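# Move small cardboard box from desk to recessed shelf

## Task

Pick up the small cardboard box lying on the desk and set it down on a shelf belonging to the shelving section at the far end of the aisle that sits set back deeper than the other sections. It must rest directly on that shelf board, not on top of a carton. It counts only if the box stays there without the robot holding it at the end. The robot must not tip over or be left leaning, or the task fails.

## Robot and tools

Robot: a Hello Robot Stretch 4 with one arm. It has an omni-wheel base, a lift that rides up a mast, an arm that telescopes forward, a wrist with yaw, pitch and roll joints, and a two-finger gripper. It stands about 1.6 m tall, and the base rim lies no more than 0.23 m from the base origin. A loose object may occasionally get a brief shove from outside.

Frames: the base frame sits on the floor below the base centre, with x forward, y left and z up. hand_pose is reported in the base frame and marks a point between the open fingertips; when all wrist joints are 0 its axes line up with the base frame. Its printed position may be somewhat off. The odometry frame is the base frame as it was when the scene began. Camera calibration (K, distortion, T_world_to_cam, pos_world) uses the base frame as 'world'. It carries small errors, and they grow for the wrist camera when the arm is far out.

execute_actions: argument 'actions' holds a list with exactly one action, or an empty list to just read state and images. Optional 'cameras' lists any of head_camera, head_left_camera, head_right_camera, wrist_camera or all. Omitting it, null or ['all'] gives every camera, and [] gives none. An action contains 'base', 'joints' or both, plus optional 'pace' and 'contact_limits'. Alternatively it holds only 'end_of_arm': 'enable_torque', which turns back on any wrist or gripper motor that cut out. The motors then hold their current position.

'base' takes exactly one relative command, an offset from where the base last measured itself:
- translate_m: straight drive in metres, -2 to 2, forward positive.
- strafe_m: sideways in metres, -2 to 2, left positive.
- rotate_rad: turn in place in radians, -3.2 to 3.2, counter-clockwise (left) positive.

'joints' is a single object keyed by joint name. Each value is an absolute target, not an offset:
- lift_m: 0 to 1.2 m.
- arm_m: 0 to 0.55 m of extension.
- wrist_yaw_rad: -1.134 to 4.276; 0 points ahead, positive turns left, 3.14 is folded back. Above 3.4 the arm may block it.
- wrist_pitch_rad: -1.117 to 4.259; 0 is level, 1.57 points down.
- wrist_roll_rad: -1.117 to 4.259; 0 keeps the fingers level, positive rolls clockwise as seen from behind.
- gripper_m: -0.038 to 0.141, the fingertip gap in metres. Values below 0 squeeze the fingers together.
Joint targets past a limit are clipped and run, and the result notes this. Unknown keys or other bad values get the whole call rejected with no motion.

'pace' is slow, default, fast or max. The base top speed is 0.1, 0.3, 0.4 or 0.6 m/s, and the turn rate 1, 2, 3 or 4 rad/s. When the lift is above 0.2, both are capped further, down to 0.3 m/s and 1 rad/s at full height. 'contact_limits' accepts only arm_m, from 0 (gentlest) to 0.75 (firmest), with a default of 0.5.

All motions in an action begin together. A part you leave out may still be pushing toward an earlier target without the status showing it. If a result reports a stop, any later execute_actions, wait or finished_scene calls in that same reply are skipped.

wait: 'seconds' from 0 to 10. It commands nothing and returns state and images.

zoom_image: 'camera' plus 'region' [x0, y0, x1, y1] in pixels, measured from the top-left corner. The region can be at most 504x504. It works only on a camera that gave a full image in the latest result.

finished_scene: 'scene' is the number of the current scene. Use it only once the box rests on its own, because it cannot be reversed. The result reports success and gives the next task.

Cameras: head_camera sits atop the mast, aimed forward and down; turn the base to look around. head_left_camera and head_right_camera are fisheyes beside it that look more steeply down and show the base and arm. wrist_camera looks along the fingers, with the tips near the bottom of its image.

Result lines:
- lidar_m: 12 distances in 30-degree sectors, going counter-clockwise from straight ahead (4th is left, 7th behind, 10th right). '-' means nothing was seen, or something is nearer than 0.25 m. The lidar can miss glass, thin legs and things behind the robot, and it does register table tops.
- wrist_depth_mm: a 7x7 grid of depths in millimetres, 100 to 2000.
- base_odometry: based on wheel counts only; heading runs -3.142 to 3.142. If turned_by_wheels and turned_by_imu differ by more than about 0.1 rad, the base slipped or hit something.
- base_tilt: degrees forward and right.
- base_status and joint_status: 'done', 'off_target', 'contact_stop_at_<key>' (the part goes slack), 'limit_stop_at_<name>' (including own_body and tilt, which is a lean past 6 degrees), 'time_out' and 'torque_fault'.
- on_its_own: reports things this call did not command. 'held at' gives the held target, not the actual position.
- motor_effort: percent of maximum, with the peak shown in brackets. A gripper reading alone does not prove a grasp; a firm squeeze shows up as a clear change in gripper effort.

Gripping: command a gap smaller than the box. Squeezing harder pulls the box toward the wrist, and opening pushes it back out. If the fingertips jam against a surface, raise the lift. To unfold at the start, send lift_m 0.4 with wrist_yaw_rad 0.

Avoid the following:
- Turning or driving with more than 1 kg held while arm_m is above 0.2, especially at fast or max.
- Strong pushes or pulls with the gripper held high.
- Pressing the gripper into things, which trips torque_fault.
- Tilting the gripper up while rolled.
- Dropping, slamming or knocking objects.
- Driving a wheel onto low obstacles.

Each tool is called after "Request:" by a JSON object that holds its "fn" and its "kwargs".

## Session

Request:
{"fn": "execute_actions", "kwargs": {"actions": [{"joints":{"lift_m":0.9,"wrist_yaw_rad":0,"gripper_m":0.141}}], "cameras": ["head_camera","head_left_camera","head_right_camera"]}}

Scene clock: 3.80 s.
base_odometry: x=+0.000 y=+0.000 heading=+0.000 (m, m, rad; odometry frame)
turned_by_wheels: +0.000 (rad since the last result)
turned_by_imu: +0.000 (rad since the last result)
base_tilt: forward=+0.2 right=-0.1 (deg)
lidar_m: 1.80 1.23 1.41 1.56 2.20 2.23 0.91 0.78 0.78 1.66 1.45 1.46
base_status: not commanded
joint_positions: lift_m=+0.900 arm_m=-0.002 wrist_yaw_rad=+0.000 wrist_pitch_rad=+0.007 wrist_roll_rad=-0.006 gripper_m=+0.141
joint_status: all done
motor_effort: lift_m=+22(22) arm_m=-1(1) wrist_yaw_rad=-2(6) wrist_pitch_rad=-8(7) wrist_roll_rad=+1(1) gripper_m=+0(2) wheel_0=+0(0) wheel_1=+0(0) wheel_2=+1(1) (%)
hand_pose: x=+0.4574 y=-0.0873 z=+1.0759 quat_wxyz=(+1.000, -0.003, +0.003, +0.000) (m; base frame)
wrist_depth_mm: 917 - - 1863 1464 1205 1042 / 931 1863 - 1921 1499 1205 1060 / 917 1863 - 1921 1499 1229 1060 / 931 1863 - - 1499 1255 1060 / 946 1808 - - 1537 1160 1060 / 917 1863 - 171 1464 1205 1078 / 917 1863 - - 1464 1229 1078
pictures: head_camera, head_left_camera, head_right_camera
Images, in order (width x height): head_camera 420x560, head_left_camera 420x672, head_right_camera 420x672.

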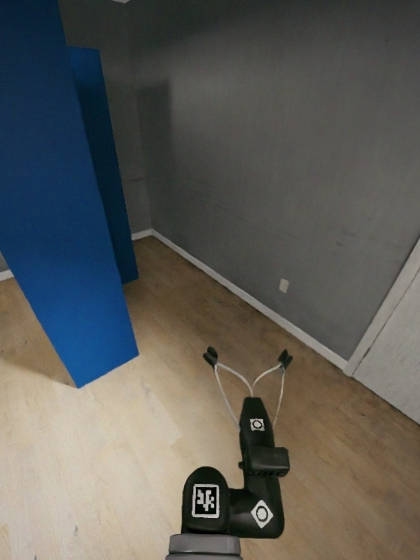

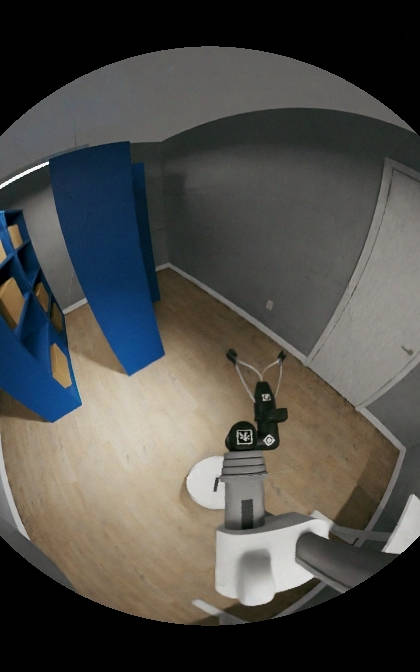

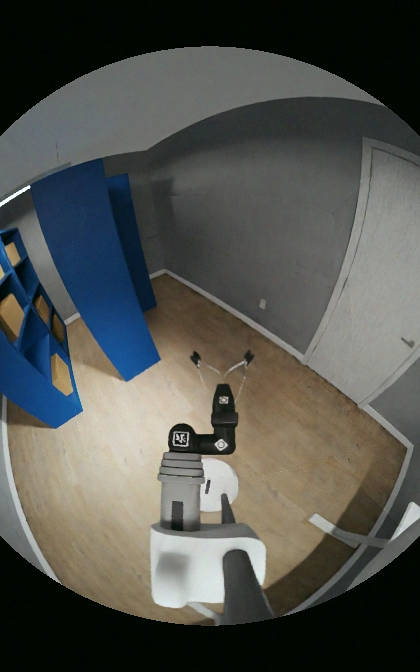

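The desk is behind-right. Turn right.

Request:
{"fn": "execute_actions", "kwargs": {"actions": [{"base":{"rotate_rad":-2.4}}], "cameras": ["head_camera"]}}

Scene clock: 8.53 s.
base_odometry: x=+0.000 y=+0.000 heading=-2.400 (m, m, rad; odometry frame)
turned_by_wheels: -2.400 (rad since the last result)
turned_by_imu: -2.421 (rad since the last result)
base_tilt: forward=+0.2 right=-0.1 (deg)
lidar_m: 0.77 0.82 1.51 1.46 1.58 1.29 1.25 1.44 2.29 2.18 1.09 0.81
base_status: done
joint_positions: lift_m=+0.900 arm_m=-0.002 wrist_yaw_rad=+0.000 wrist_pitch_rad=+0.007 wrist_roll_rad=-0.006 gripper_m=+0.141
joint_status: not commanded
motor_effort: lift_m=+21(22) arm_m=-2(1) wrist_yaw_rad=+0(2) wrist_pitch_rad=-9(8) wrist_roll_rad=+1(1) gripper_m=+2(0) wheel_0=+2(5) wheel_1=+0(4) wheel_2=+1(6) (%)
hand_pose: x=+0.4574 y=-0.0875 z=+1.0760 quat_wxyz=(+1.000, -0.003, +0.003, +0.000) (m; base frame)
wrist_depth_mm: 1397 1366 1336 1336 1336 1281 1308 / 1366 1397 1366 1366 1336 1308 1281 / 1397 1397 1366 1366 1308 1336 1308 / 1397 1397 1366 1366 1336 1336 1308 / 1397 1138 946 931 891 831 820 / 1430 931 585 171 1336 1366 1308 / 1464 1397 1397 - 1336 1336 1336
pictures: head_camera
Images, in order (width x height): head_camera 420x560.

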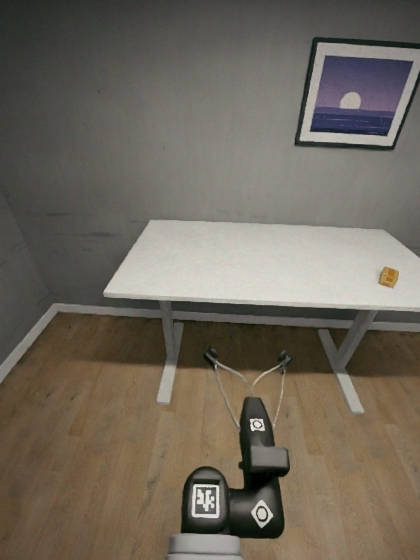

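Request:
{"fn": "execute_actions", "kwargs": {"actions": [{"base":{"strafe_m":-0.72},"joints":{"lift_m":0.8}}], "cameras": ["head_camera","wrist_camera"]}}

Scene clock: 22.63 s.
base_odometry: x=-0.486 y=+0.531 heading=-2.400 (m, m, rad; odometry frame)
turned_by_wheels: +0.000 (rad since the last result)
turned_by_imu: -0.001 (rad since the last result)
base_tilt: forward=+0.2 right=-0.1 (deg)
lidar_m: 0.77 0.80 1.16 2.19 2.32 1.44 1.28 1.34 1.51 1.47 1.61 0.80
base_status: done
joint_positions: lift_m=+0.800 arm_m=-0.002 wrist_yaw_rad=+0.000 wrist_pitch_rad=+0.007 wrist_roll_rad=-0.006 gripper_m=+0.141
joint_status: all done
motor_effort: lift_m=+14(19) arm_m=-1(1) wrist_yaw_rad=+0(2) wrist_pitch_rad=-8(7) wrist_roll_rad=+1(1) gripper_m=-2(0) wheel_0=-1(8) wheel_1=+2(4) wheel_2=+0(2) (%)
hand_pose: x=+0.4574 y=-0.0874 z=+0.9765 quat_wxyz=(+1.000, -0.003, +0.003, +0.000) (m; base frame)
wrist_depth_mm: 1336 1336 1281 1281 1281 1281 1281 / 1366 1336 1336 1308 1308 1281 1281 / 1366 1336 1336 1336 1308 1281 1308 / 1397 1366 1336 1336 1308 1281 1281 / 683 564 634 1336 891 574 1308 / 1397 1336 1366 171 891 1281 1308 / 1397 1397 1366 - 1336 1336 1336
pictures: head_camera, wrist_camera
camera_calibration (this result's frames):
wrist_camera: T_world_to_cam=[[0.0221822, -0.999449, -0.0246976, -0.0630138], [-0.0460729, 0.0236555, -0.998658, 1.04184], [0.998692, 0.0232903, -0.0455227, -0.180753], [0, 0, 0, 1]] pos_world=[0.229915, -0.0834145, 1.03066]
Images, in order (width x height): head_camera 420x560, wrist_camera 616x392.

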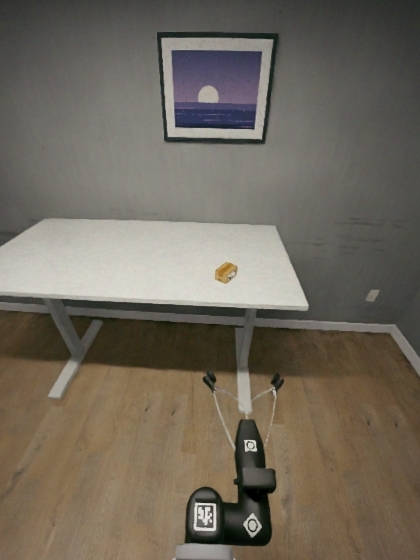

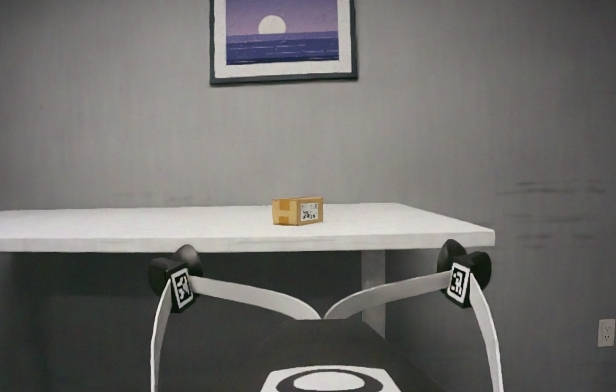

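Request:
{"fn": "execute_actions", "kwargs": {"actions": [{"base":{"strafe_m":0.15},"joints":{"lift_m":0.81,"wrist_yaw_rad":-0.6,"arm_m":0.2}}], "cameras": []}}

Request:
{"fn": "execute_actions", "kwargs": {"actions": [{"base":{"translate_m":0.2}}], "cameras": ["wrist_camera"]}}

Scene clock: 43.80 s.
base_odometry: x=-0.385 y=+0.420 heading=-2.400 (m, m, rad; odometry frame)
turned_by_wheels: +0.000 (rad since the last result)
turned_by_imu: +0.000 (rad since the last result)
base_tilt: forward=+0.2 right=-0.1 (deg)
lidar_m: 0.75 0.80 1.16 2.03 2.17 1.38 1.28 1.36 1.69 1.60 1.77 0.80
base_status: done
joint_positions: lift_m=+0.810 arm_m=+0.199 wrist_yaw_rad=-0.600 wrist_pitch_rad=+0.007 wrist_roll_rad=-0.006 gripper_m=+0.141
joint_status: all done
motor_effort: lift_m=+22(23) arm_m=+4(5) wrist_yaw_rad=-1(7) wrist_pitch_rad=-8(7) wrist_roll_rad=+1(1) gripper_m=+1(1) wheel_0=+0(7) wheel_1=+0(8) wheel_2=+0(2) (%)
hand_pose: x=+0.5590 y=-0.2350 z=+0.9859 quat_wxyz=(+0.955, -0.002, +0.004, -0.295) (m; base frame)
wrist_depth_mm: 946 1042 1205 1366 1618 1576 1336 / 960 1060 1205 1397 1661 1618 1366 / 976 1060 1229 1397 1661 1661 1366 / 976 1078 1205 1397 1618 1661 1336 / 477 480 473 559 1661 1537 1366 / 931 1042 788 171 1576 1537 1366 / 976 1078 1160 - 1756 1661 1430
pictures: none
No camera images: the call's "cameras" was empty. Leave "cameras" out to get every camera's image.

Scene clock: 45.87 s.
base_odometry: x=-0.533 y=+0.285 heading=-2.400 (m, m, rad; odometry frame)
turned_by_wheels: +0.000 (rad since the last result)
turned_by_imu: -0.001 (rad since the last result)
base_tilt: forward=+0.2 right=-0.1 (deg)
lidar_m: 0.57 0.61 0.84 2.01 2.15 1.55 1.49 1.56 1.70 1.63 1.78 0.60
base_status: done
joint_positions: lift_m=+0.810 arm_m=+0.199 wrist_yaw_rad=-0.600 wrist_pitch_rad=+0.007 wrist_roll_rad=-0.006 gripper_m=+0.141
joint_status: not commanded
motor_effort: lift_m=+22(22) arm_m=+4(4) wrist_yaw_rad=-2(0) wrist_pitch_rad=-8(8) wrist_roll_rad=+1(1) gripper_m=+0(1) wheel_0=+0(5) wheel_1=-1(7) wheel_2=+0(8) (%)
hand_pose: x=+0.5590 y=-0.2350 z=+0.9859 quat_wxyz=(+0.955, -0.002, +0.004, -0.295) (m; base frame)
wrist_depth_mm: 798 878 1042 1138 1366 1576 1366 / 809 904 1025 1182 1397 1537 1366 / 809 891 1025 1182 1397 1537 1336 / 820 904 1008 1205 1397 1576 1366 / 477 407 355 466 452 1499 1366 / 253 236 228 171 307 1537 1397 / 183 196 227 - 1499 1576 1397
pictures: wrist_camera
camera_calibration (this result's frames):
wrist_camera: T_world_to_cam=[[-0.545832, -0.837531, -0.0246974, 0.143052], [-0.0246695, 0.0455263, -0.998658, 1.05257], [0.837531, -0.54449, -0.0455112, -0.321769], [0, 0, 0, 1]] pos_world=[0.37354, -0.103309, 1.04005]
Images, in order (width x height): wrist_camera 616x392.

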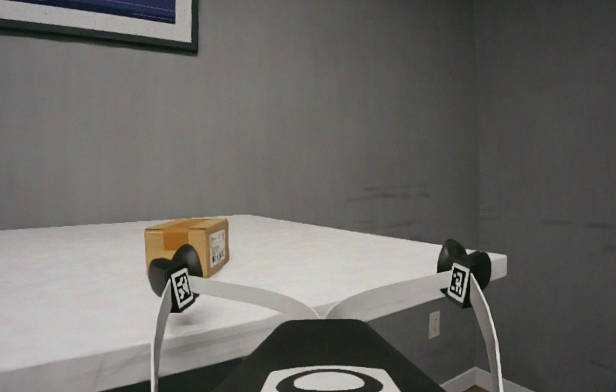

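Request:
{"fn": "execute_actions", "kwargs": {"actions": [{"joints":{"lift_m":0.9}}], "cameras": []}}

Request:
{"fn": "execute_actions", "kwargs": {"actions": [{"joints":{"arm_m":0.39},"base":{"strafe_m":0.02}}], "cameras": []}}

Request:
{"fn": "execute_actions", "kwargs": {"actions": [{"joints":{"lift_m":0.8}}], "cameras": ["wrist_camera"]}}

Scene clock: 61.80 s.
base_odometry: x=-0.533 y=+0.285 heading=-2.400 (m, m, rad; odometry frame)
turned_by_wheels: +0.000 (rad since the last result)
turned_by_imu: +0.000 (rad since the last result)
base_tilt: forward=+0.2 right=-0.1 (deg)
lidar_m: 0.56 0.59 0.86 2.01 2.17 1.58 1.49 1.53 1.68 1.62 1.75 0.61
base_status: not commanded
joint_positions: lift_m=+0.900 arm_m=+0.199 wrist_yaw_rad=-0.600 wrist_pitch_rad=+0.007 wrist_roll_rad=-0.006 gripper_m=+0.141
joint_status: all done
motor_effort: lift_m=+22(25) arm_m=+4(4) wrist_yaw_rad=-1(1) wrist_pitch_rad=-8(8) wrist_roll_rad=+1(1) gripper_m=-3(0) wheel_0=+0(0) wheel_1=-1(1) wheel_2=+0(0) (%)
hand_pose: x=+0.5590 y=-0.2350 z=+1.0759 quat_wxyz=(+0.955, -0.002, +0.004, -0.295) (m; base frame)
wrist_depth_mm: 788 866 1025 1182 1366 1576 1397 / 809 891 1025 1160 1397 1576 1336 / 820 904 1025 1182 1397 1576 1366 / 820 917 1025 1182 1366 1576 1366 / 798 866 931 1182 1366 1537 1366 / 504 469 342 171 427 1499 1366 / 364 345 334 - 364 389 1430
pictures: none
No camera images: the call's "cameras" was empty. Leave "cameras" out to get every camera's image.

Scene clock: 63.47 s.
base_odometry: x=-0.519 y=+0.270 heading=-2.400 (m, m, rad; odometry frame)
turned_by_wheels: +0.000 (rad since the last result)
turned_by_imu: +0.000 (rad since the last result)
base_tilt: forward=+0.2 right=-0.1 (deg)
lidar_m: 0.55 0.58 0.86 2.00 2.15 1.55 1.48 1.53 1.70 1.65 1.79 0.59
base_status: done
joint_positions: lift_m=+0.900 arm_m=+0.389 wrist_yaw_rad=-0.600 wrist_pitch_rad=+0.007 wrist_roll_rad=-0.006 gripper_m=+0.141
joint_status: all done
motor_effort: lift_m=+22(22) arm_m=+4(5) wrist_yaw_rad=-1(0) wrist_pitch_rad=-7(7) wrist_roll_rad=+1(1) gripper_m=-2(0) wheel_0=+2(5) wheel_1=+1(10) wheel_2=+0(2) (%)
hand_pose: x=+0.7490 y=-0.2350 z=+1.0759 quat_wxyz=(+0.955, -0.002, +0.004, -0.295) (m; base frame)
wrist_depth_mm: 647 707 809 946 1138 1397 1366 / 661 732 831 960 1118 1366 1336 / 661 741 820 960 1118 1366 1366 / 668 741 854 960 1160 1397 1397 / 668 732 820 946 1138 1397 1397 / 504 469 433 171 424 442 1397 / 362 345 375 - 362 338 342
pictures: none
No camera images: the call's "cameras" was empty. Leave "cameras" out to get every camera's image.

Scene clock: 64.87 s.
base_odometry: x=-0.519 y=+0.270 heading=-2.400 (m, m, rad; odometry frame)
turned_by_wheels: +0.000 (rad since the last result)
turned_by_imu: +0.000 (rad since the last result)
base_tilt: forward=+0.2 right=-0.1 (deg)
lidar_m: 0.60 0.58 0.87 1.96 2.12 1.56 1.48 1.55 1.71 1.66 1.76 0.62
base_status: not commanded
joint_positions: lift_m=+0.816 arm_m=+0.389 wrist_yaw_rad=-0.600 wrist_pitch_rad=-0.002 wrist_roll_rad=-0.003 gripper_m=+0.141
joint_status: lift_m contact_stop (moved -0.084 of -0.100)
on_its_own: lift_m is slack since a contact_stop (your +0.800 is given up)
motor_effort: lift_m=+14(22) arm_m=+4(4) wrist_yaw_rad=-3(12) wrist_pitch_rad=+17(39) wrist_roll_rad=-6(9) gripper_m=+1(0) wheel_0=+2(2) wheel_1=+1(2) wheel_2=-1(1) (%)
hand_pose: x=+0.7491 y=-0.2350 z=+0.9947 quat_wxyz=(+0.955, -0.002, +0.000, -0.295) (m; base frame)
wrist_depth_mm: 661 732 820 976 1138 1366 1366 / 668 732 842 960 1138 1397 1366 / 668 741 842 960 1138 1366 1397 / 668 741 842 960 1138 1366 1397 / 603 603 591 574 559 1336 1366 / 303 279 255 171 248 256 274 / 213 204 220 - 213 196 -
pictures: wrist_camera
camera_calibration (this result's frames):
wrist_camera: T_world_to_cam=[[-0.545394, -0.837755, -0.0266723, 0.248661], [-0.0163719, 0.0424633, -0.998964, 1.05936], [0.83802, -0.544392, -0.0368749, -0.489503], [0, 0, 0, 1]] pos_world=[0.563176, -0.103148, 1.04684]
Images, in order (width x height): wrist_camera 616x392.

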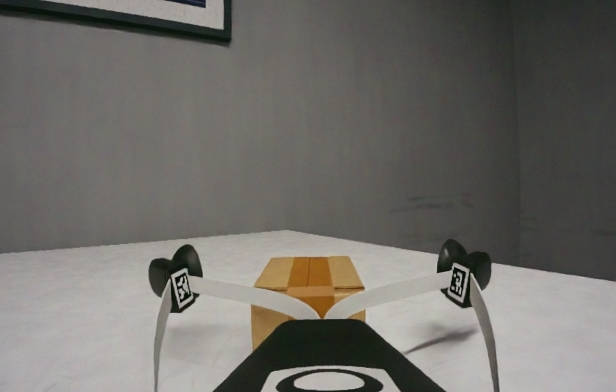

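Request:
{"fn": "execute_actions", "kwargs": {"actions": [{"joints":{"lift_m":0.835,"arm_m":0.345},"base":{"strafe_m":0.03}}], "cameras": []}}

Request:
{"fn": "execute_actions", "kwargs": {"actions": [{"joints":{"lift_m":0.795}}], "cameras": ["wrist_camera"]}}

Scene clock: 70.07 s.
base_odometry: x=-0.499 y=+0.248 heading=-2.400 (m, m, rad; odometry frame)
turned_by_wheels: +0.000 (rad since the last result)
turned_by_imu: +0.000 (rad since the last result)
base_tilt: forward=+0.2 right=-0.1 (deg)
lidar_m: 0.58 0.62 0.86 1.94 2.11 1.52 1.50 1.56 1.73 1.68 1.79 0.64
base_status: done
joint_positions: lift_m=+0.835 arm_m=+0.346 wrist_yaw_rad=-0.600 wrist_pitch_rad=+0.006 wrist_roll_rad=-0.005 gripper_m=+0.141
joint_status: all done
motor_effort: lift_m=+22(20) arm_m=-4(2) wrist_yaw_rad=+0(3) wrist_pitch_rad=-6(7) wrist_roll_rad=+0(3) gripper_m=+2(0) wheel_0=+2(8) wheel_1=+0(6) wheel_2=+0(0) (%)
hand_pose: x=+0.7053 y=-0.2351 z=+1.0110 quat_wxyz=(+0.955, -0.002, +0.004, -0.296) (m; base frame)
wrist_depth_mm: 699 759 854 1025 1182 1464 1430 / 699 768 878 1008 1205 1464 1366 / 707 778 891 1008 1182 1430 1397 / 707 778 891 1025 1182 1464 1397 / 603 615 603 591 574 1397 1397 / 322 300 278 171 271 281 298 / 232 221 239 - 233 216 -
pictures: none
No camera images: the call's "cameras" was empty. Leave "cameras" out to get every camera's image.

Scene clock: 71.07 s.
base_odometry: x=-0.499 y=+0.248 heading=-2.400 (m, m, rad; odometry frame)
turned_by_wheels: +0.000 (rad since the last result)
turned_by_imu: +0.000 (rad since the last result)
base_tilt: forward=+0.2 right=-0.1 (deg)
lidar_m: 0.56 0.61 0.84 1.95 2.11 1.54 1.49 1.56 1.69 1.66 1.80 0.66
base_status: not commanded
joint_positions: lift_m=+0.795 arm_m=+0.346 wrist_yaw_rad=-0.600 wrist_pitch_rad=+0.006 wrist_roll_rad=-0.005 gripper_m=+0.141
joint_status: all done
motor_effort: lift_m=+14(19) arm_m=-4(4) wrist_yaw_rad=-2(0) wrist_pitch_rad=-6(6) wrist_roll_rad=+0(0) gripper_m=-1(1) wheel_0=+2(2) wheel_1=+0(0) wheel_2=+0(0) (%)
hand_pose: x=+0.7053 y=-0.2351 z=+0.9717 quat_wxyz=(+0.955, -0.002, +0.004, -0.296) (m; base frame)
wrist_depth_mm: 691 768 866 1008 1182 1430 1397 / 691 778 878 1008 1182 1464 1397 / 699 778 878 1025 1182 1464 1430 / 707 778 866 991 1182 1464 1397 / 399 399 392 238 375 351 377 / 211 208 193 171 190 189 205 / 152 145 157 - 153 148 -
pictures: wrist_camera
camera_calibration (this result's frames):
wrist_camera: T_world_to_cam=[[-0.546018, -0.8374, -0.0250169, 0.222995], [-0.0242277, 0.045632, -0.998664, 1.04167], [0.837423, -0.544683, -0.0452041, -0.445246], [0, 0, 0, 1]] pos_world=[0.519856, -0.103315, 1.02573]
Images, in order (width x height): wrist_camera 616x392.

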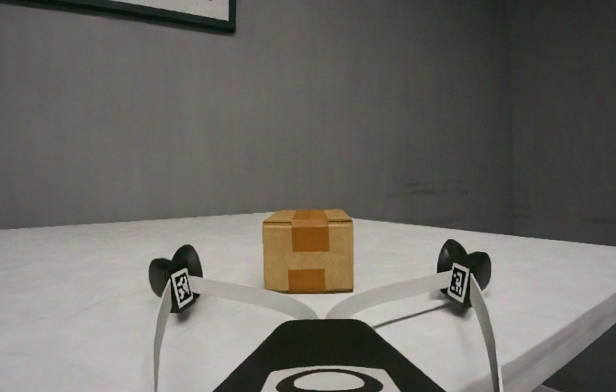

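Request:
{"fn": "execute_actions", "kwargs": {"actions": [{"joints":{"arm_m":0.39},"base":{"strafe_m":-0.028}}], "cameras": []}}

Request:
{"fn": "execute_actions", "kwargs": {"actions": [{"joints":{"gripper_m":0.01}}], "cameras": ["wrist_camera"]}}

Scene clock: 77.10 s.
base_odometry: x=-0.518 y=+0.269 heading=-2.400 (m, m, rad; odometry frame)
turned_by_wheels: +0.000 (rad since the last result)
turned_by_imu: +0.038 (rad since the last result)
base_tilt: forward=+0.2 right=-0.1 (deg)
lidar_m: 0.57 0.64 0.93 1.99 2.16 1.55 1.49 1.58 1.73 1.66 0.80 0.65
base_status: done
joint_positions: lift_m=+0.795 arm_m=+0.355 wrist_yaw_rad=-0.606 wrist_pitch_rad=+0.007 wrist_roll_rad=-0.006 gripper_m=+0.141
joint_status: arm_m contact_stop (moved +0.009 of +0.044)
on_its_own: arm_m is slack since a contact_stop (your +0.390 is given up); wrist_yaw_rad is at rest, and its effort (+16) is outside its rest range (-13 to +13)
motor_effort: lift_m=+15(15) arm_m=+0(19) wrist_yaw_rad=+16(98) wrist_pitch_rad=-8(15) wrist_roll_rad=+3(7) gripper_m=+2(0) wheel_0=-1(8) wheel_1=+1(6) wheel_2=-4(13) (%)
hand_pose: x=+0.7128 y=-0.2361 z=+0.9716 quat_wxyz=(+0.954, -0.002, +0.004, -0.298) (m; base frame)
wrist_depth_mm: 691 759 854 976 1138 1397 1430 / 699 768 866 991 1160 1366 1397 / 699 778 866 991 1138 1336 1430 / 699 778 866 976 1160 1366 1464 / 397 399 394 235 324 351 377 / 211 208 193 171 190 189 205 / 152 145 156 - 153 142 -
pictures: none
No camera images: the call's "cameras" was empty. Leave "cameras" out to get every camera's image.

not run: a stop came earlier in this reply.

Request:
{"fn": "execute_actions", "kwargs": {"actions": [{"joints":{"lift_m":0.825,"wrist_pitch_rad":0.1,"arm_m":0.355}}], "cameras": []}}

Request:
{"fn": "execute_actions", "kwargs": {"actions": [{"joints":{"arm_m":0.39}}], "cameras": ["wrist_camera"]}}

Scene clock: 84.77 s.
base_odometry: x=-0.518 y=+0.269 heading=-2.400 (m, m, rad; odometry frame)
turned_by_wheels: +0.000 (rad since the last result)
turned_by_imu: +0.000 (rad since the last result)
base_tilt: forward=+0.2 right=-0.1 (deg)
lidar_m: 0.58 0.63 0.93 1.98 2.17 1.54 1.48 1.59 1.68 1.66 0.84 0.63
base_status: not commanded
joint_positions: lift_m=+0.825 arm_m=+0.355 wrist_yaw_rad=-0.600 wrist_pitch_rad=+0.102 wrist_roll_rad=-0.006 gripper_m=+0.141
joint_status: all done
motor_effort: lift_m=+22(22) arm_m=+3(3) wrist_yaw_rad=+0(17) wrist_pitch_rad=-7(58) wrist_roll_rad=+2(3) gripper_m=+1(0) wheel_0=-1(1) wheel_1=+1(1) wheel_2=-3(4) (%)
hand_pose: x=+0.7129 y=-0.2342 z=+0.9736 quat_wxyz=(+0.954, +0.012, +0.049, -0.295) (m; base frame)
wrist_depth_mm: 668 732 820 931 1098 1281 1430 / 683 750 842 946 1098 1308 1397 / 691 768 866 976 1118 1336 1397 / 691 741 759 732 1078 1336 1464 / 349 349 347 236 301 320 317 / 220 208 195 171 192 199 208 / 169 162 173 - 168 158 -
pictures: none
No camera images: the call's "cameras" was empty. Leave "cameras" out to get every camera's image.

Scene clock: 85.70 s.
base_odometry: x=-0.518 y=+0.269 heading=-2.400 (m, m, rad; odometry frame)
turned_by_wheels: +0.000 (rad since the last result)
turned_by_imu: +0.021 (rad since the last result)
base_tilt: forward=+0.2 right=-0.1 (deg)
lidar_m: 0.58 0.62 0.94 1.98 2.15 1.55 1.48 1.59 1.70 1.67 0.79 0.65
base_status: not commanded
joint_positions: lift_m=+0.825 arm_m=+0.361 wrist_yaw_rad=-0.606 wrist_pitch_rad=+0.103 wrist_roll_rad=-0.007 gripper_m=+0.141
joint_status: arm_m contact_stop (moved +0.007 of +0.035)
on_its_own: arm_m is slack since a contact_stop (your +0.390 is given up); wrist_yaw_rad is at rest, and its effort (+17) is outside its rest range (-13 to +13)
motor_effort: lift_m=+19(22) arm_m=+0(19) wrist_yaw_rad=+17(92) wrist_pitch_rad=-10(27) wrist_roll_rad=+4(16) gripper_m=+0(1) wheel_0=-1(5) wheel_1=+0(6) wheel_2=-5(15) (%)
hand_pose: x=+0.7185 y=-0.2353 z=+0.9734 quat_wxyz=(+0.953, +0.012, +0.050, -0.298) (m; base frame)
wrist_depth_mm: 668 732 820 931 1060 1255 1430 / 676 741 831 946 1098 1281 1430 / 691 750 854 976 1098 1336 1464 / 676 741 750 715 1060 1308 1499 / 347 347 343 282 240 320 315 / 220 208 195 171 191 198 208 / 168 162 172 - 168 158 -
pictures: wrist_camera
camera_calibration (this result's frames):
wrist_camera: T_world_to_cam=[[-0.552773, -0.832938, -0.0256024, 0.236523], [-0.103835, 0.0993279, -0.989622, 1.10473], [0.826838, -0.544378, -0.141394, -0.354997], [0, 0, 0, 1]] pos_world=[0.538978, -0.105974, 1.04912]
Images, in order (width x height): wrist_camera 616x392.

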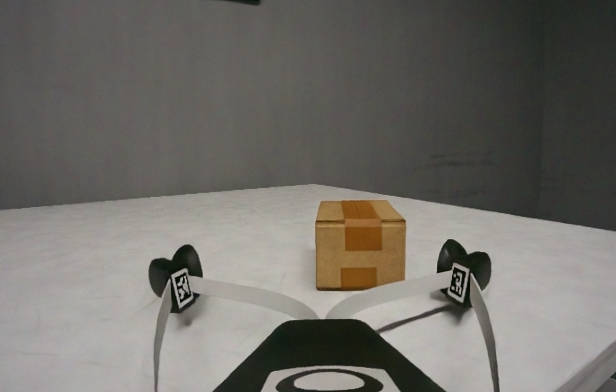

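Request:
{"fn": "execute_actions", "kwargs": {"actions": [{"joints":{"lift_m":0.87,"wrist_pitch_rad":0.25,"arm_m":0.35},"base":{"rotate_rad":-0.055}}], "cameras": []}}

Request:
{"fn": "execute_actions", "kwargs": {"actions": [{"joints":{"arm_m":0.39},"contact_limits":{"arm_m":0.15}}], "cameras": ["wrist_camera"]}}

Scene clock: 93.70 s.
base_odometry: x=-0.518 y=+0.269 heading=-2.455 (m, m, rad; odometry frame)
turned_by_wheels: -0.055 (rad since the last result)
turned_by_imu: -0.055 (rad since the last result)
base_tilt: forward=+0.2 right=-0.1 (deg)
lidar_m: 0.59 0.60 0.89 1.97 2.13 1.55 1.49 1.56 1.72 1.67 1.82 0.67
base_status: done
joint_positions: lift_m=+0.870 arm_m=+0.351 wrist_yaw_rad=-0.600 wrist_pitch_rad=+0.252 wrist_roll_rad=-0.005 gripper_m=+0.141
joint_status: all done
motor_effort: lift_m=+22(21) arm_m=-4(3) wrist_yaw_rad=-1(48) wrist_pitch_rad=-7(85) wrist_roll_rad=-1(2) gripper_m=+0(4) wheel_0=+1(12) wheel_1=+0(7) wheel_2=+2(12) (%)
hand_pose: x=+0.7029 y=-0.2299 z=+0.9760 quat_wxyz=(+0.948, +0.035, +0.121, -0.293) (m; base frame)
wrist_depth_mm: 654 723 820 931 1078 1308 1336 / 668 750 842 960 1160 1366 1366 / 691 759 842 976 1160 1430 1397 / 504 492 480 298 462 452 1397 / 317 317 293 244 306 294 293 / 229 220 209 171 206 209 218 / 186 181 190 - 186 180 1336
pictures: none
No camera images: the call's "cameras" was empty. Leave "cameras" out to get every camera's image.

Scene clock: 94.63 s.
base_odometry: x=-0.518 y=+0.269 heading=-2.455 (m, m, rad; odometry frame)
turned_by_wheels: +0.000 (rad since the last result)
turned_by_imu: +0.000 (rad since the last result)
base_tilt: forward=+0.2 right=-0.1 (deg)
lidar_m: 0.56 0.63 0.87 1.94 2.10 1.55 1.45 1.55 1.74 1.67 1.80 0.65
base_status: not commanded
joint_positions: lift_m=+0.870 arm_m=+0.389 wrist_yaw_rad=-0.600 wrist_pitch_rad=+0.252 wrist_roll_rad=-0.005 gripper_m=+0.141
joint_status: all done
motor_effort: lift_m=+22(22) arm_m=+4(5) wrist_yaw_rad=+0(4) wrist_pitch_rad=-6(7) wrist_roll_rad=+0(0) gripper_m=-1(2) wheel_0=+1(1) wheel_1=+0(0) wheel_2=+2(2) (%)
contact_limits: arm_m 0.15
hand_pose: x=+0.7415 y=-0.2299 z=+0.9760 quat_wxyz=(+0.948, +0.035, +0.121, -0.293) (m; base frame)
wrist_depth_mm: 627 699 778 891 1025 1281 1336 / 640 723 809 917 1078 1308 1366 / 661 732 820 931 1118 1397 1397 / 504 492 484 473 462 452 1366 / 315 315 314 211 285 296 294 / 229 219 209 171 205 208 217 / 186 181 190 - 186 176 -
pictures: wrist_camera
camera_calibration (this result's frames):
wrist_camera: T_world_to_cam=[[-0.551475, -0.833662, -0.0296955, 0.256628], [-0.223223, 0.181777, -0.957668, 1.18546], [0.80377, -0.521502, -0.286338, -0.206882], [0, 0, 0, 1]] pos_world=[0.572431, -0.109437, 1.08366]
Images, in order (width x height): wrist_camera 616x392.

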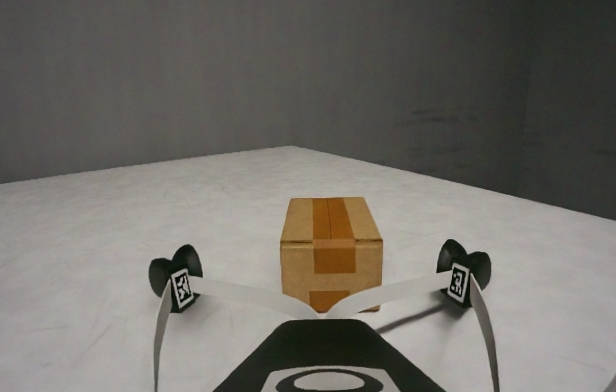

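Request:
{"fn": "execute_actions", "kwargs": {"actions": [{"joints":{"arm_m":0.42},"contact_limits":{"arm_m":0.15}}], "cameras": []}}

Request:
{"fn": "execute_actions", "kwargs": {"actions": [{"joints":{"gripper_m":0.01}}], "cameras": ["wrist_camera"]}}

Scene clock: 101.17 s.
base_odometry: x=-0.518 y=+0.269 heading=-2.455 (m, m, rad; odometry frame)
turned_by_wheels: +0.000 (rad since the last result)
turned_by_imu: +0.000 (rad since the last result)
base_tilt: forward=+0.2 right=-0.1 (deg)
lidar_m: 0.59 0.62 0.86 1.96 2.11 1.55 1.49 1.58 1.72 1.65 1.81 0.63
base_status: not commanded
joint_positions: lift_m=+0.870 arm_m=+0.419 wrist_yaw_rad=-0.600 wrist_pitch_rad=+0.252 wrist_roll_rad=-0.005 gripper_m=+0.141
joint_status: all done
motor_effort: lift_m=+22(22) arm_m=+4(9) wrist_yaw_rad=-1(2) wrist_pitch_rad=-8(7) wrist_roll_rad=+0(0) gripper_m=+0(0) wheel_0=+1(1) wheel_1=+0(0) wheel_2=+3(3) (%)
contact_limits: arm_m 0.15
hand_pose: x=+0.7714 y=-0.2299 z=+0.9760 quat_wxyz=(+0.948, +0.035, +0.121, -0.293) (m; base frame)
wrist_depth_mm: 603 668 759 854 1008 1205 1336 / 621 691 778 891 1060 1255 1366 / 640 715 798 891 1098 1336 1397 / 504 492 480 469 462 452 1397 / 317 314 312 224 204 294 293 / 229 220 208 171 193 208 216 / 186 180 189 - 185 176 -
pictures: none
No camera images: the call's "cameras" was empty. Leave "cameras" out to get every camera's image.

Scene clock: 103.47 s.
base_odometry: x=-0.518 y=+0.269 heading=-2.455 (m, m, rad; odometry frame)
turned_by_wheels: +0.000 (rad since the last result)
turned_by_imu: +0.000 (rad since the last result)
base_tilt: forward=+0.2 right=-0.1 (deg)
lidar_m: 0.59 0.62 0.88 1.96 2.12 1.54 1.48 1.56 1.73 1.66 1.81 0.61
base_status: not commanded
joint_positions: lift_m=+0.870 arm_m=+0.419 wrist_yaw_rad=-0.600 wrist_pitch_rad=+0.253 wrist_roll_rad=-0.005 gripper_m=+0.010
joint_status: all done
motor_effort: lift_m=+22(22) arm_m=+4(4) wrist_yaw_rad=-1(0) wrist_pitch_rad=-9(9) wrist_roll_rad=+0(0) gripper_m=-22(22) wheel_0=+1(1) wheel_1=+0(0) wheel_2=+2(2) (%)
hand_pose: x=+0.7714 y=-0.2299 z=+0.9758 quat_wxyz=(+0.948, +0.035, +0.121, -0.293) (m; base frame)
wrist_depth_mm: 603 668 750 866 991 1205 1366 / 615 691 778 891 1042 1255 1366 / 640 715 788 891 1078 1366 1397 / 496 488 480 466 459 449 1366 / 314 314 312 184 281 297 291 / 228 217 189 181 190 201 216 / 186 180 189 - 185 175 -
pictures: wrist_camera
camera_calibration (this result's frames):
wrist_camera: T_world_to_cam=[[-0.551561, -0.833605, -0.0297082, 0.273225], [-0.223916, 0.182276, -0.957412, 1.19229], [0.803518, -0.521419, -0.287194, -0.229933], [0, 0, 0, 1]] pos_world=[0.602428, -0.109456, 1.08359]
Images, in order (width x height): wrist_camera 616x392.

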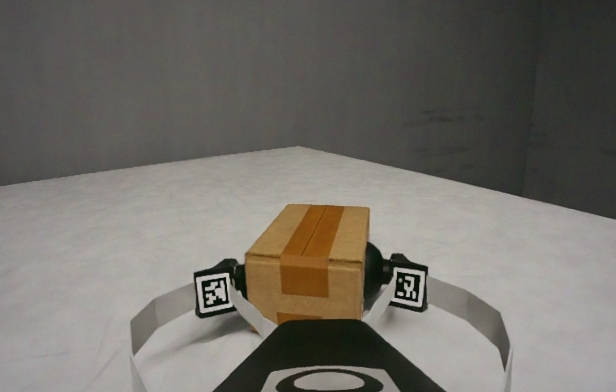

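Request:
{"fn": "execute_actions", "kwargs": {"actions": [{"joints":{"lift_m":0.95,"arm_m":0.0,"wrist_pitch_rad":0.0,"wrist_yaw_rad":0.0}}], "cameras": []}}

Request:
{"fn": "execute_actions", "kwargs": {"actions": [{"base":{"rotate_rad":3.1}}], "cameras": ["head_camera","head_left_camera"]}}

Scene clock: 116.43 s.
base_odometry: x=-0.518 y=+0.269 heading=-2.455 (m, m, rad; odometry frame)
turned_by_wheels: +0.000 (rad since the last result)
turned_by_imu: +0.000 (rad since the last result)
base_tilt: forward=+0.2 right=-0.1 (deg)
lidar_m: 0.57 0.60 0.88 1.98 2.13 1.56 1.49 1.52 1.72 1.68 1.80 0.61
base_status: not commanded
joint_positions: lift_m=+0.950 arm_m=+0.001 wrist_yaw_rad=+0.000 wrist_pitch_rad=+0.003 wrist_roll_rad=-0.005 gripper_m=+0.010
joint_status: all done
motor_effort: lift_m=+22(23) arm_m=-4(2) wrist_yaw_rad=+0(5) wrist_pitch_rad=-12(16) wrist_roll_rad=+0(0) gripper_m=-23(24) wheel_0=+1(1) wheel_1=+0(0) wheel_2=+2(2) (%)
hand_pose: x=+0.4601 y=-0.0874 z=+1.1269 quat_wxyz=(+1.000, -0.003, +0.002, +0.000) (m; base frame)
wrist_depth_mm: 1182 1160 1138 1118 1098 1118 1098 / 1182 1160 1160 1118 1118 1118 1078 / 1182 1182 1182 1160 1138 1138 1118 / 1205 1182 1160 1138 1138 1118 1098 / 1229 1205 1160 184 991 1138 1118 / 654 609 189 181 190 535 597 / 469 449 484 - 469 433 439
pictures: none
No camera images: the call's "cameras" was empty. Leave "cameras" out to get every camera's image.

Scene clock: 119.50 s.
base_odometry: x=-0.518 y=+0.269 heading=+0.645 (m, m, rad; odometry frame)
turned_by_wheels: +3.100 (rad since the last result)
turned_by_imu: +3.127 (rad since the last result)
base_tilt: forward=+0.2 right=-0.1 (deg)
lidar_m: 1.48 1.53 1.72 1.67 1.76 0.63 0.57 0.60 0.85 1.96 2.06 1.55
base_status: done
joint_positions: lift_m=+0.950 arm_m=+0.001 wrist_yaw_rad=+0.000 wrist_pitch_rad=+0.003 wrist_roll_rad=-0.005 gripper_m=+0.010
joint_status: not commanded
motor_effort: lift_m=+21(22) arm_m=-4(4) wrist_yaw_rad=-1(1) wrist_pitch_rad=-11(11) wrist_roll_rad=+0(0) gripper_m=-23(22) wheel_0=-2(5) wheel_1=-1(3) wheel_2=+0(8) (%)
hand_pose: x=+0.4601 y=-0.0874 z=+1.1270 quat_wxyz=(+1.000, -0.003, +0.002, +0.000) (m; base frame)
wrist_depth_mm: - 1229 1205 - 1537 1205 - / - 1229 1205 - 1499 1229 - / - 1229 1229 - 1618 1205 - / - 1229 1229 - 1808 1229 - / - 1229 1229 184 1229 1255 - / - 1229 189 181 190 1255 - / - 1255 1281 - 1255 1255 -
pictures: head_camera, head_left_camera
Images, in order (width x height): head_camera 420x560, head_left_camera 420x672.

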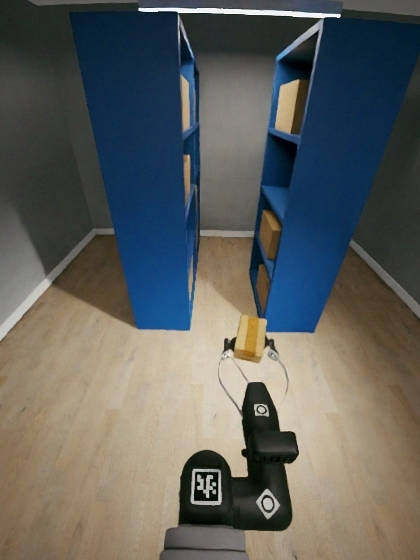

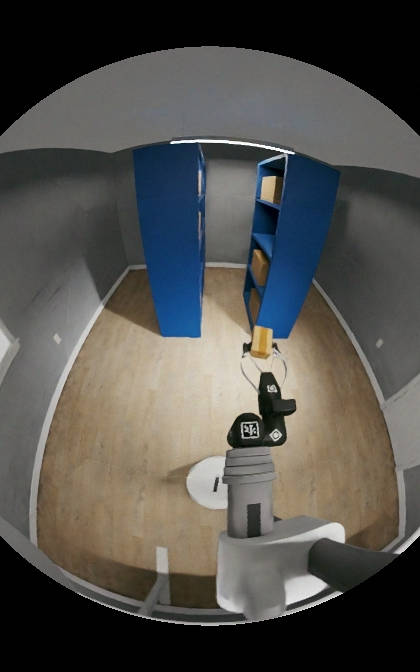

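Request:
{"fn": "execute_actions", "kwargs": {"actions": [{"base":{"strafe_m":-0.14}}], "cameras": []}}

Request:
{"fn": "execute_actions", "kwargs": {"actions": [{"base":{"translate_m":1.1},"pace":"fast"}], "cameras": ["head_camera"]}}

Scene clock: 133.20 s.
base_odometry: x=-0.433 y=+0.157 heading=+0.645 (m, m, rad; odometry frame)
turned_by_wheels: +0.000 (rad since the last result)
turned_by_imu: -0.001 (rad since the last result)
base_tilt: forward=+0.2 right=-0.1 (deg)
lidar_m: 1.50 1.55 1.86 1.81 0.86 0.61 0.57 0.59 0.84 1.84 1.94 1.54
base_status: done
joint_positions: lift_m=+0.950 arm_m=+0.001 wrist_yaw_rad=+0.000 wrist_pitch_rad=+0.003 wrist_roll_rad=-0.005 gripper_m=+0.010
joint_status: not commanded
motor_effort: lift_m=+21(21) arm_m=-4(4) wrist_yaw_rad=-2(1) wrist_pitch_rad=-10(11) wrist_roll_rad=+0(0) gripper_m=-22(23) wheel_0=-1(6) wheel_1=+1(8) wheel_2=+0(2) (%)
hand_pose: x=+0.4601 y=-0.0874 z=+1.1270 quat_wxyz=(+1.000, -0.003, +0.002, +0.000) (m; base frame)
wrist_depth_mm: - 1205 1756 - 1229 1229 - / - 1205 1661 - 1229 1229 - / - 1229 - - 1229 1255 - / - 1255 1618 - 1229 1229 - / - 1255 1255 184 1255 1255 - / - 1255 189 181 189 1255 - / - 1255 1366 - 1255 1255 -
pictures: none
No camera images: the call's "cameras" was empty. Leave "cameras" out to get every camera's image.

Scene clock: 137.63 s.
base_odometry: x=+0.446 y=+0.819 heading=+0.645 (m, m, rad; odometry frame)
turned_by_wheels: +0.000 (rad since the last result)
turned_by_imu: -0.005 (rad since the last result)
base_tilt: forward=+0.1 right=-0.1 (deg)
lidar_m: 1.13 0.51 0.56 1.86 1.90 1.78 2.10 1.75 1.92 1.86 0.54 0.48
base_status: done
joint_positions: lift_m=+0.950 arm_m=+0.001 wrist_yaw_rad=+0.000 wrist_pitch_rad=+0.003 wrist_roll_rad=-0.005 gripper_m=+0.010
joint_status: not commanded
motor_effort: lift_m=+21(21) arm_m=-4(4) wrist_yaw_rad=-1(1) wrist_pitch_rad=-10(10) wrist_roll_rad=+0(0) gripper_m=-23(22) wheel_0=+0(5) wheel_1=-1(4) wheel_2=+0(9) (%)
hand_pose: x=+0.4601 y=-0.0874 z=+1.1270 quat_wxyz=(+1.000, -0.003, +0.002, +0.000) (m; base frame)
wrist_depth_mm: 554 831 1863 - 854 549 564 / 741 891 1921 - 960 854 820 / 1008 1025 1921 - 1025 1025 904 / 569 1008 1921 - 1042 1025 904 / 569 878 1430 184 809 917 842 / 539 778 189 181 189 466 492 / 1042 1042 1576 - 798 661 364
pictures: head_camera
Images, in order (width x height): head_camera 420x560.

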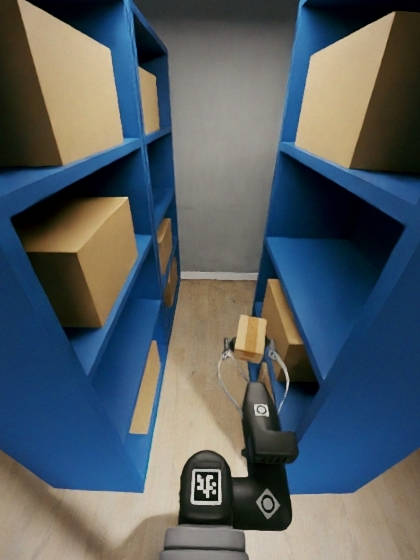

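Request:
{"fn": "execute_actions", "kwargs": {"actions": [{"base":{"translate_m":1.55}}], "cameras": []}}

Scene clock: 148.67 s.
base_odometry: x=+1.684 y=+1.751 heading=+0.645 (m, m, rad; odometry frame)
turned_by_wheels: +0.000 (rad since the last result)
turned_by_imu: -0.008 (rad since the last result)
base_tilt: forward=+0.2 right=-0.1 (deg)
lidar_m: 0.70 0.45 0.33 0.30 0.33 0.46 1.18 0.41 0.34 0.67 0.74 0.74
base_status: done
joint_positions: lift_m=+0.950 arm_m=+0.001 wrist_yaw_rad=+0.000 wrist_pitch_rad=+0.003 wrist_roll_rad=-0.005 gripper_m=+0.010
joint_status: not commanded
motor_effort: lift_m=+21(21) arm_m=-4(4) wrist_yaw_rad=+0(0) wrist_pitch_rad=-11(11) wrist_roll_rad=+0(0) gripper_m=-21(23) wheel_0=+1(6) wheel_1=-1(3) wheel_2=+0(7) (%)
hand_pose: x=+0.4601 y=-0.0874 z=+1.1270 quat_wxyz=(+1.000, -0.003, +0.002, +0.000) (m; base frame)
wrist_depth_mm: 473 477 477 480 484 484 484 / 477 477 484 484 484 488 488 / 480 484 488 488 488 492 492 / 484 484 484 484 492 492 492 / 488 484 488 184 492 496 496 / 488 488 189 181 189 496 500 / 492 496 496 - 500 496 504
pictures: none
No camera images: the call's "cameras" was empty. Leave "cameras" out to get every camera's image.

Setback is on the right again. Go a bit further, then turn right.

Request:
{"fn": "execute_actions", "kwargs": {"actions": [{"base":{"translate_m":0.12}}], "cameras": []}}

Request:
{"fn": "execute_actions", "kwargs": {"actions": [{"base":{"rotate_rad":-1.57},"joints":{"lift_m":0.9}}], "cameras": ["head_camera","wrist_camera"]}}

Scene clock: 154.63 s.
base_odometry: x=+1.780 y=+1.823 heading=+0.645 (m, m, rad; odometry frame)
turned_by_wheels: +0.000 (rad since the last result)
turned_by_imu: -0.001 (rad since the last result)
base_tilt: forward=+0.2 right=-0.1 (deg)
lidar_m: 0.56 0.46 0.32 0.31 0.31 0.44 1.19 0.42 0.47 0.70 0.75 0.60
base_status: done
joint_positions: lift_m=+0.950 arm_m=+0.001 wrist_yaw_rad=+0.000 wrist_pitch_rad=+0.003 wrist_roll_rad=-0.005 gripper_m=+0.010
joint_status: not commanded
motor_effort: lift_m=+21(21) arm_m=-4(4) wrist_yaw_rad=-1(0) wrist_pitch_rad=-10(11) wrist_roll_rad=+0(0) gripper_m=-21(22) wheel_0=+1(8) wheel_1=-1(2) wheel_2=+1(10) (%)
hand_pose: x=+0.4601 y=-0.0874 z=+1.1270 quat_wxyz=(+1.000, -0.003, +0.002, +0.000) (m; base frame)
wrist_depth_mm: 359 362 362 366 366 366 366 / 359 364 364 368 368 368 373 / 364 364 366 370 370 370 370 / 368 368 368 368 370 373 373 / 368 370 370 184 375 375 377 / 368 373 189 181 189 375 377 / 373 375 375 - 379 379 379
pictures: none
No camera images: the call's "cameras" was empty. Leave "cameras" out to get every camera's image.

Scene clock: 156.80 s.
base_odometry: x=+1.780 y=+1.823 heading=-0.925 (m, m, rad; odometry frame)
turned_by_wheels: -1.570 (rad since the last result)
turned_by_imu: -1.584 (rad since the last result)
base_tilt: forward=+0.2 right=-0.1 (deg)
lidar_m: 0.71 0.74 0.60 0.57 0.48 0.34 0.31 0.34 0.46 1.14 0.41 0.47
base_status: done
joint_positions: lift_m=+0.900 arm_m=+0.001 wrist_yaw_rad=+0.000 wrist_pitch_rad=+0.003 wrist_roll_rad=-0.005 gripper_m=+0.010
joint_status: all done
motor_effort: lift_m=+14(18) arm_m=-4(4) wrist_yaw_rad=-1(0) wrist_pitch_rad=-11(11) wrist_roll_rad=+1(0) gripper_m=-20(20) wheel_0=+1(5) wheel_1=-1(2) wheel_2=+1(9) (%)
hand_pose: x=+0.4601 y=-0.0874 z=+1.0776 quat_wxyz=(+1.000, -0.003, +0.002, +0.000) (m; base frame)
wrist_depth_mm: 621 627 654 661 640 488 355 / 820 917 931 946 741 496 362 / 866 931 931 931 768 496 355 / 866 946 946 946 768 500 357 / 768 759 759 184 549 500 359 / 768 504 189 181 190 415 368 / 831 946 946 - 609 504 366
pictures: head_camera, wrist_camera
camera_calibration (this result's frames):
wrist_camera: T_world_to_cam=[[0.0222104, -0.999445, -0.0248158, -0.0604813], [-0.0424275, 0.0238573, -0.998815, 1.14138], [0.998853, 0.0232369, -0.0418741, -0.182871], [0, 0, 0, 1]] pos_world=[0.23243, -0.0834287, 1.13087]
Images, in order (width x height): head_camera 420x560, wrist_camera 616x392.

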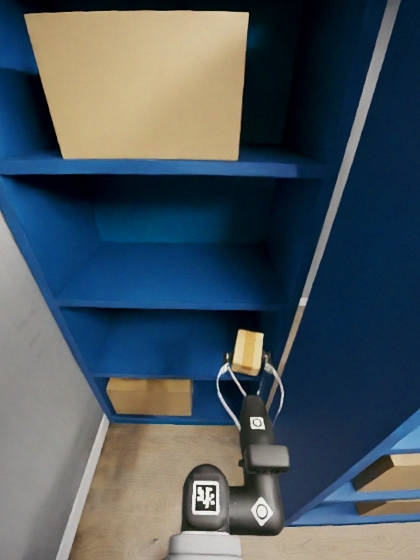

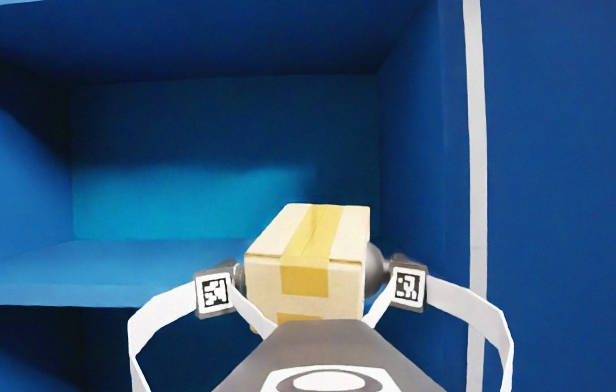

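Request:
{"fn": "execute_actions", "kwargs": {"actions": [{"base":{"strafe_m":0.15},"joints":{"lift_m":0.94,"wrist_pitch_rad":0.25}}], "cameras": []}}

Request:
{"fn": "execute_actions", "kwargs": {"actions": [{"joints":{"arm_m":0.42}}], "cameras": ["wrist_camera"]}}

Scene clock: 163.53 s.
base_odometry: x=+1.900 y=+1.913 heading=-0.925 (m, m, rad; odometry frame)
turned_by_wheels: +0.000 (rad since the last result)
turned_by_imu: +0.000 (rad since the last result)
base_tilt: forward=+0.2 right=-0.1 (deg)
lidar_m: 0.68 0.66 0.46 0.41 0.45 0.33 0.31 0.33 0.46 1.11 0.56 0.69
base_status: done
joint_positions: lift_m=+0.940 arm_m=+0.001 wrist_yaw_rad=+0.000 wrist_pitch_rad=+0.253 wrist_roll_rad=-0.005 gripper_m=+0.010
joint_status: all done
motor_effort: lift_m=+22(22) arm_m=-4(4) wrist_yaw_rad=-1(1) wrist_pitch_rad=-9(11) wrist_roll_rad=+0(0) gripper_m=-22(20) wheel_0=+1(10) wheel_1=-1(9) wheel_2=+1(0) (%)
hand_pose: x=+0.4509 y=-0.0874 z=+1.0457 quat_wxyz=(+0.992, -0.003, +0.126, +0.000) (m; base frame)
wrist_depth_mm: 668 842 854 854 854 654 469 / 668 866 878 891 891 654 480 / 668 904 904 917 931 676 512 / 603 609 591 574 564 549 521 / 634 904 517 184 976 691 539 / 647 820 189 181 190 574 554 / 640 798 878 - 854 683 580
pictures: none
No camera images: the call's "cameras" was empty. Leave "cameras" out to get every camera's image.

Scene clock: 165.87 s.
base_odometry: x=+1.900 y=+1.913 heading=-0.925 (m, m, rad; odometry frame)
turned_by_wheels: +0.000 (rad since the last result)
turned_by_imu: +0.000 (rad since the last result)
base_tilt: forward=+0.2 right=-0.1 (deg)
lidar_m: 0.68 0.62 0.45 0.42 0.44 0.34 0.29 0.34 0.45 1.13 0.55 0.67
base_status: not commanded
joint_positions: lift_m=+0.940 arm_m=+0.419 wrist_yaw_rad=+0.000 wrist_pitch_rad=+0.253 wrist_roll_rad=-0.005 gripper_m=+0.010
joint_status: all done
motor_effort: lift_m=+22(22) arm_m=+4(6) wrist_yaw_rad=+0(0) wrist_pitch_rad=-10(10) wrist_roll_rad=+0(0) gripper_m=-21(23) wheel_0=+1(1) wheel_1=-1(2) wheel_2=+1(1) (%)
hand_pose: x=+0.8695 y=-0.0874 z=+1.0457 quat_wxyz=(+0.992, -0.003, +0.126, +0.000) (m; base frame)
wrist_depth_mm: 473 473 477 480 480 480 462 / 492 496 496 496 500 500 459 / 512 517 517 521 521 525 466 / 530 535 530 535 539 535 459 / 382 379 375 185 342 357 351 / 277 264 189 181 189 244 259 / 226 219 229 - 224 212 -
pictures: wrist_camera
camera_calibration (this result's frames):
wrist_camera: T_world_to_cam=[[0.0155965, -0.999441, -0.0295588, -0.0595967], [-0.287982, 0.0238196, -0.957339, 1.29702], [0.957509, 0.0234436, -0.28745, -0.300441], [0, 0, 0, 1]] pos_world=[0.662123, -0.0834146, 1.15357]
Images, in order (width x height): wrist_camera 616x392.

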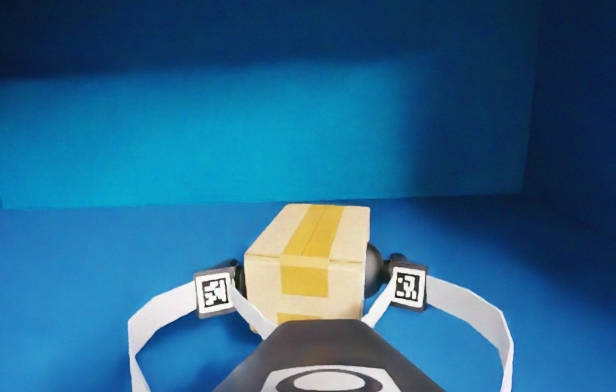

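Request:
{"fn": "execute_actions", "kwargs": {"actions": [{"joints":{"lift_m":0.912},"pace":"slow"}], "cameras": []}}

Request:
{"fn": "execute_actions", "kwargs": {"actions": [{"joints":{"gripper_m":0.141}}], "cameras": []}}

Request:
{"fn": "execute_actions", "kwargs": {"actions": [{"joints":{"lift_m":0.93,"arm_m":0.15}}], "cameras": ["wrist_camera"]}}

Scene clock: 174.93 s.
base_odometry: x=+1.900 y=+1.913 heading=-0.925 (m, m, rad; odometry frame)
turned_by_wheels: +0.000 (rad since the last result)
turned_by_imu: +0.000 (rad since the last result)
base_tilt: forward=+0.2 right=-0.1 (deg)
lidar_m: 0.70 0.66 0.46 0.43 0.45 0.33 0.30 0.35 0.47 1.13 0.54 0.69
base_status: not commanded
joint_positions: lift_m=+0.912 arm_m=+0.419 wrist_yaw_rad=+0.000 wrist_pitch_rad=+0.253 wrist_roll_rad=-0.005 gripper_m=+0.010
joint_status: all done
motor_effort: lift_m=+14(18) arm_m=+4(4) wrist_yaw_rad=+1(2) wrist_pitch_rad=-10(9) wrist_roll_rad=+0(1) gripper_m=-21(24) wheel_0=+1(1) wheel_1=-1(1) wheel_2=+1(1) (%)
hand_pose: x=+0.8695 y=-0.0874 z=+1.0184 quat_wxyz=(+0.992, -0.003, +0.126, +0.000) (m; base frame)
wrist_depth_mm: 473 473 480 480 480 480 462 / 492 492 496 496 504 500 455 / 517 512 517 521 521 525 469 / 508 496 484 469 462 452 433 / 320 319 315 183 285 298 294 / 231 220 189 181 190 203 218 / 188 182 191 - 186 176 -
pictures: none
No camera images: the call's "cameras" was empty. Leave "cameras" out to get every camera's image.

Scene clock: 177.23 s.
base_odometry: x=+1.900 y=+1.913 heading=-0.925 (m, m, rad; odometry frame)
turned_by_wheels: +0.000 (rad since the last result)
turned_by_imu: +0.000 (rad since the last result)
base_tilt: forward=+0.2 right=-0.1 (deg)
lidar_m: 0.71 0.63 0.46 0.42 0.44 0.34 0.30 0.34 0.44 1.12 0.55 0.67
base_status: not commanded
joint_positions: lift_m=+0.912 arm_m=+0.419 wrist_yaw_rad=+0.000 wrist_pitch_rad=+0.253 wrist_roll_rad=-0.005 gripper_m=+0.141
joint_status: all done
motor_effort: lift_m=+14(14) arm_m=+4(4) wrist_yaw_rad=-1(0) wrist_pitch_rad=-9(10) wrist_roll_rad=+0(0) gripper_m=+1(23) wheel_0=+1(1) wheel_1=-1(1) wheel_2=+1(1) (%)
hand_pose: x=+0.8696 y=-0.0874 z=+1.0185 quat_wxyz=(+0.992, -0.003, +0.126, +0.000) (m; base frame)
wrist_depth_mm: 473 473 477 480 480 480 462 / 492 492 492 496 496 500 459 / 512 512 517 517 521 517 462 / 512 500 484 473 466 452 433 / 322 319 315 200 271 297 294 / 232 222 211 171 206 210 218 / 189 182 192 - 187 178 -
pictures: none
No camera images: the call's "cameras" was empty. Leave "cameras" out to get every camera's image.

Scene clock: 179.17 s.
base_odometry: x=+1.900 y=+1.913 heading=-0.925 (m, m, rad; odometry frame)
turned_by_wheels: +0.000 (rad since the last result)
turned_by_imu: +0.000 (rad since the last result)
base_tilt: forward=+0.2 right=-0.1 (deg)
lidar_m: 0.70 0.63 0.46 0.41 0.45 0.34 0.31 0.34 0.46 1.09 0.54 0.69
base_status: not commanded
joint_positions: lift_m=+0.930 arm_m=+0.151 wrist_yaw_rad=+0.000 wrist_pitch_rad=+0.252 wrist_roll_rad=-0.005 gripper_m=+0.141
joint_status: all done
motor_effort: lift_m=+22(23) arm_m=-4(5) wrist_yaw_rad=+0(1) wrist_pitch_rad=-8(9) wrist_roll_rad=+0(0) gripper_m=+0(2) wheel_0=+1(1) wheel_1=-1(1) wheel_2=+1(1) (%)
hand_pose: x=+0.6010 y=-0.0874 z=+1.0359 quat_wxyz=(+0.992, -0.003, +0.126, +0.000) (m; base frame)
wrist_depth_mm: 676 715 723 723 723 640 466 / 668 741 741 750 750 654 459 / 676 778 778 778 798 668 473 / 580 569 549 462 530 512 455 / 373 373 375 375 375 370 384 / 654 866 891 171 891 591 473 / 647 820 854 - 831 676 488
pictures: wrist_camera
camera_calibration (this result's frames):
wrist_camera: T_world_to_cam=[[0.0154372, -0.999444, -0.0295486, -0.0556625], [-0.287326, 0.0238716, -0.957535, 1.21012], [0.957708, 0.0232717, -0.286798, -0.0469067], [0, 0, 0, 1]] pos_world=[0.393482, -0.0834275, 1.14364]
Images, in order (width x height): wrist_camera 616x392.

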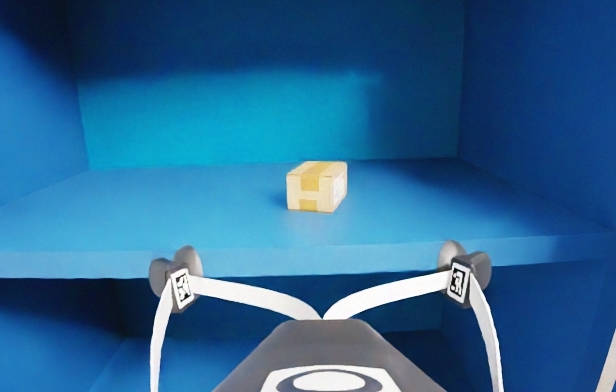

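The box is on the shelf.

Request:
{"fn": "finished_scene", "kwargs": {"scene": 2}}

The scene is finished: the task was done.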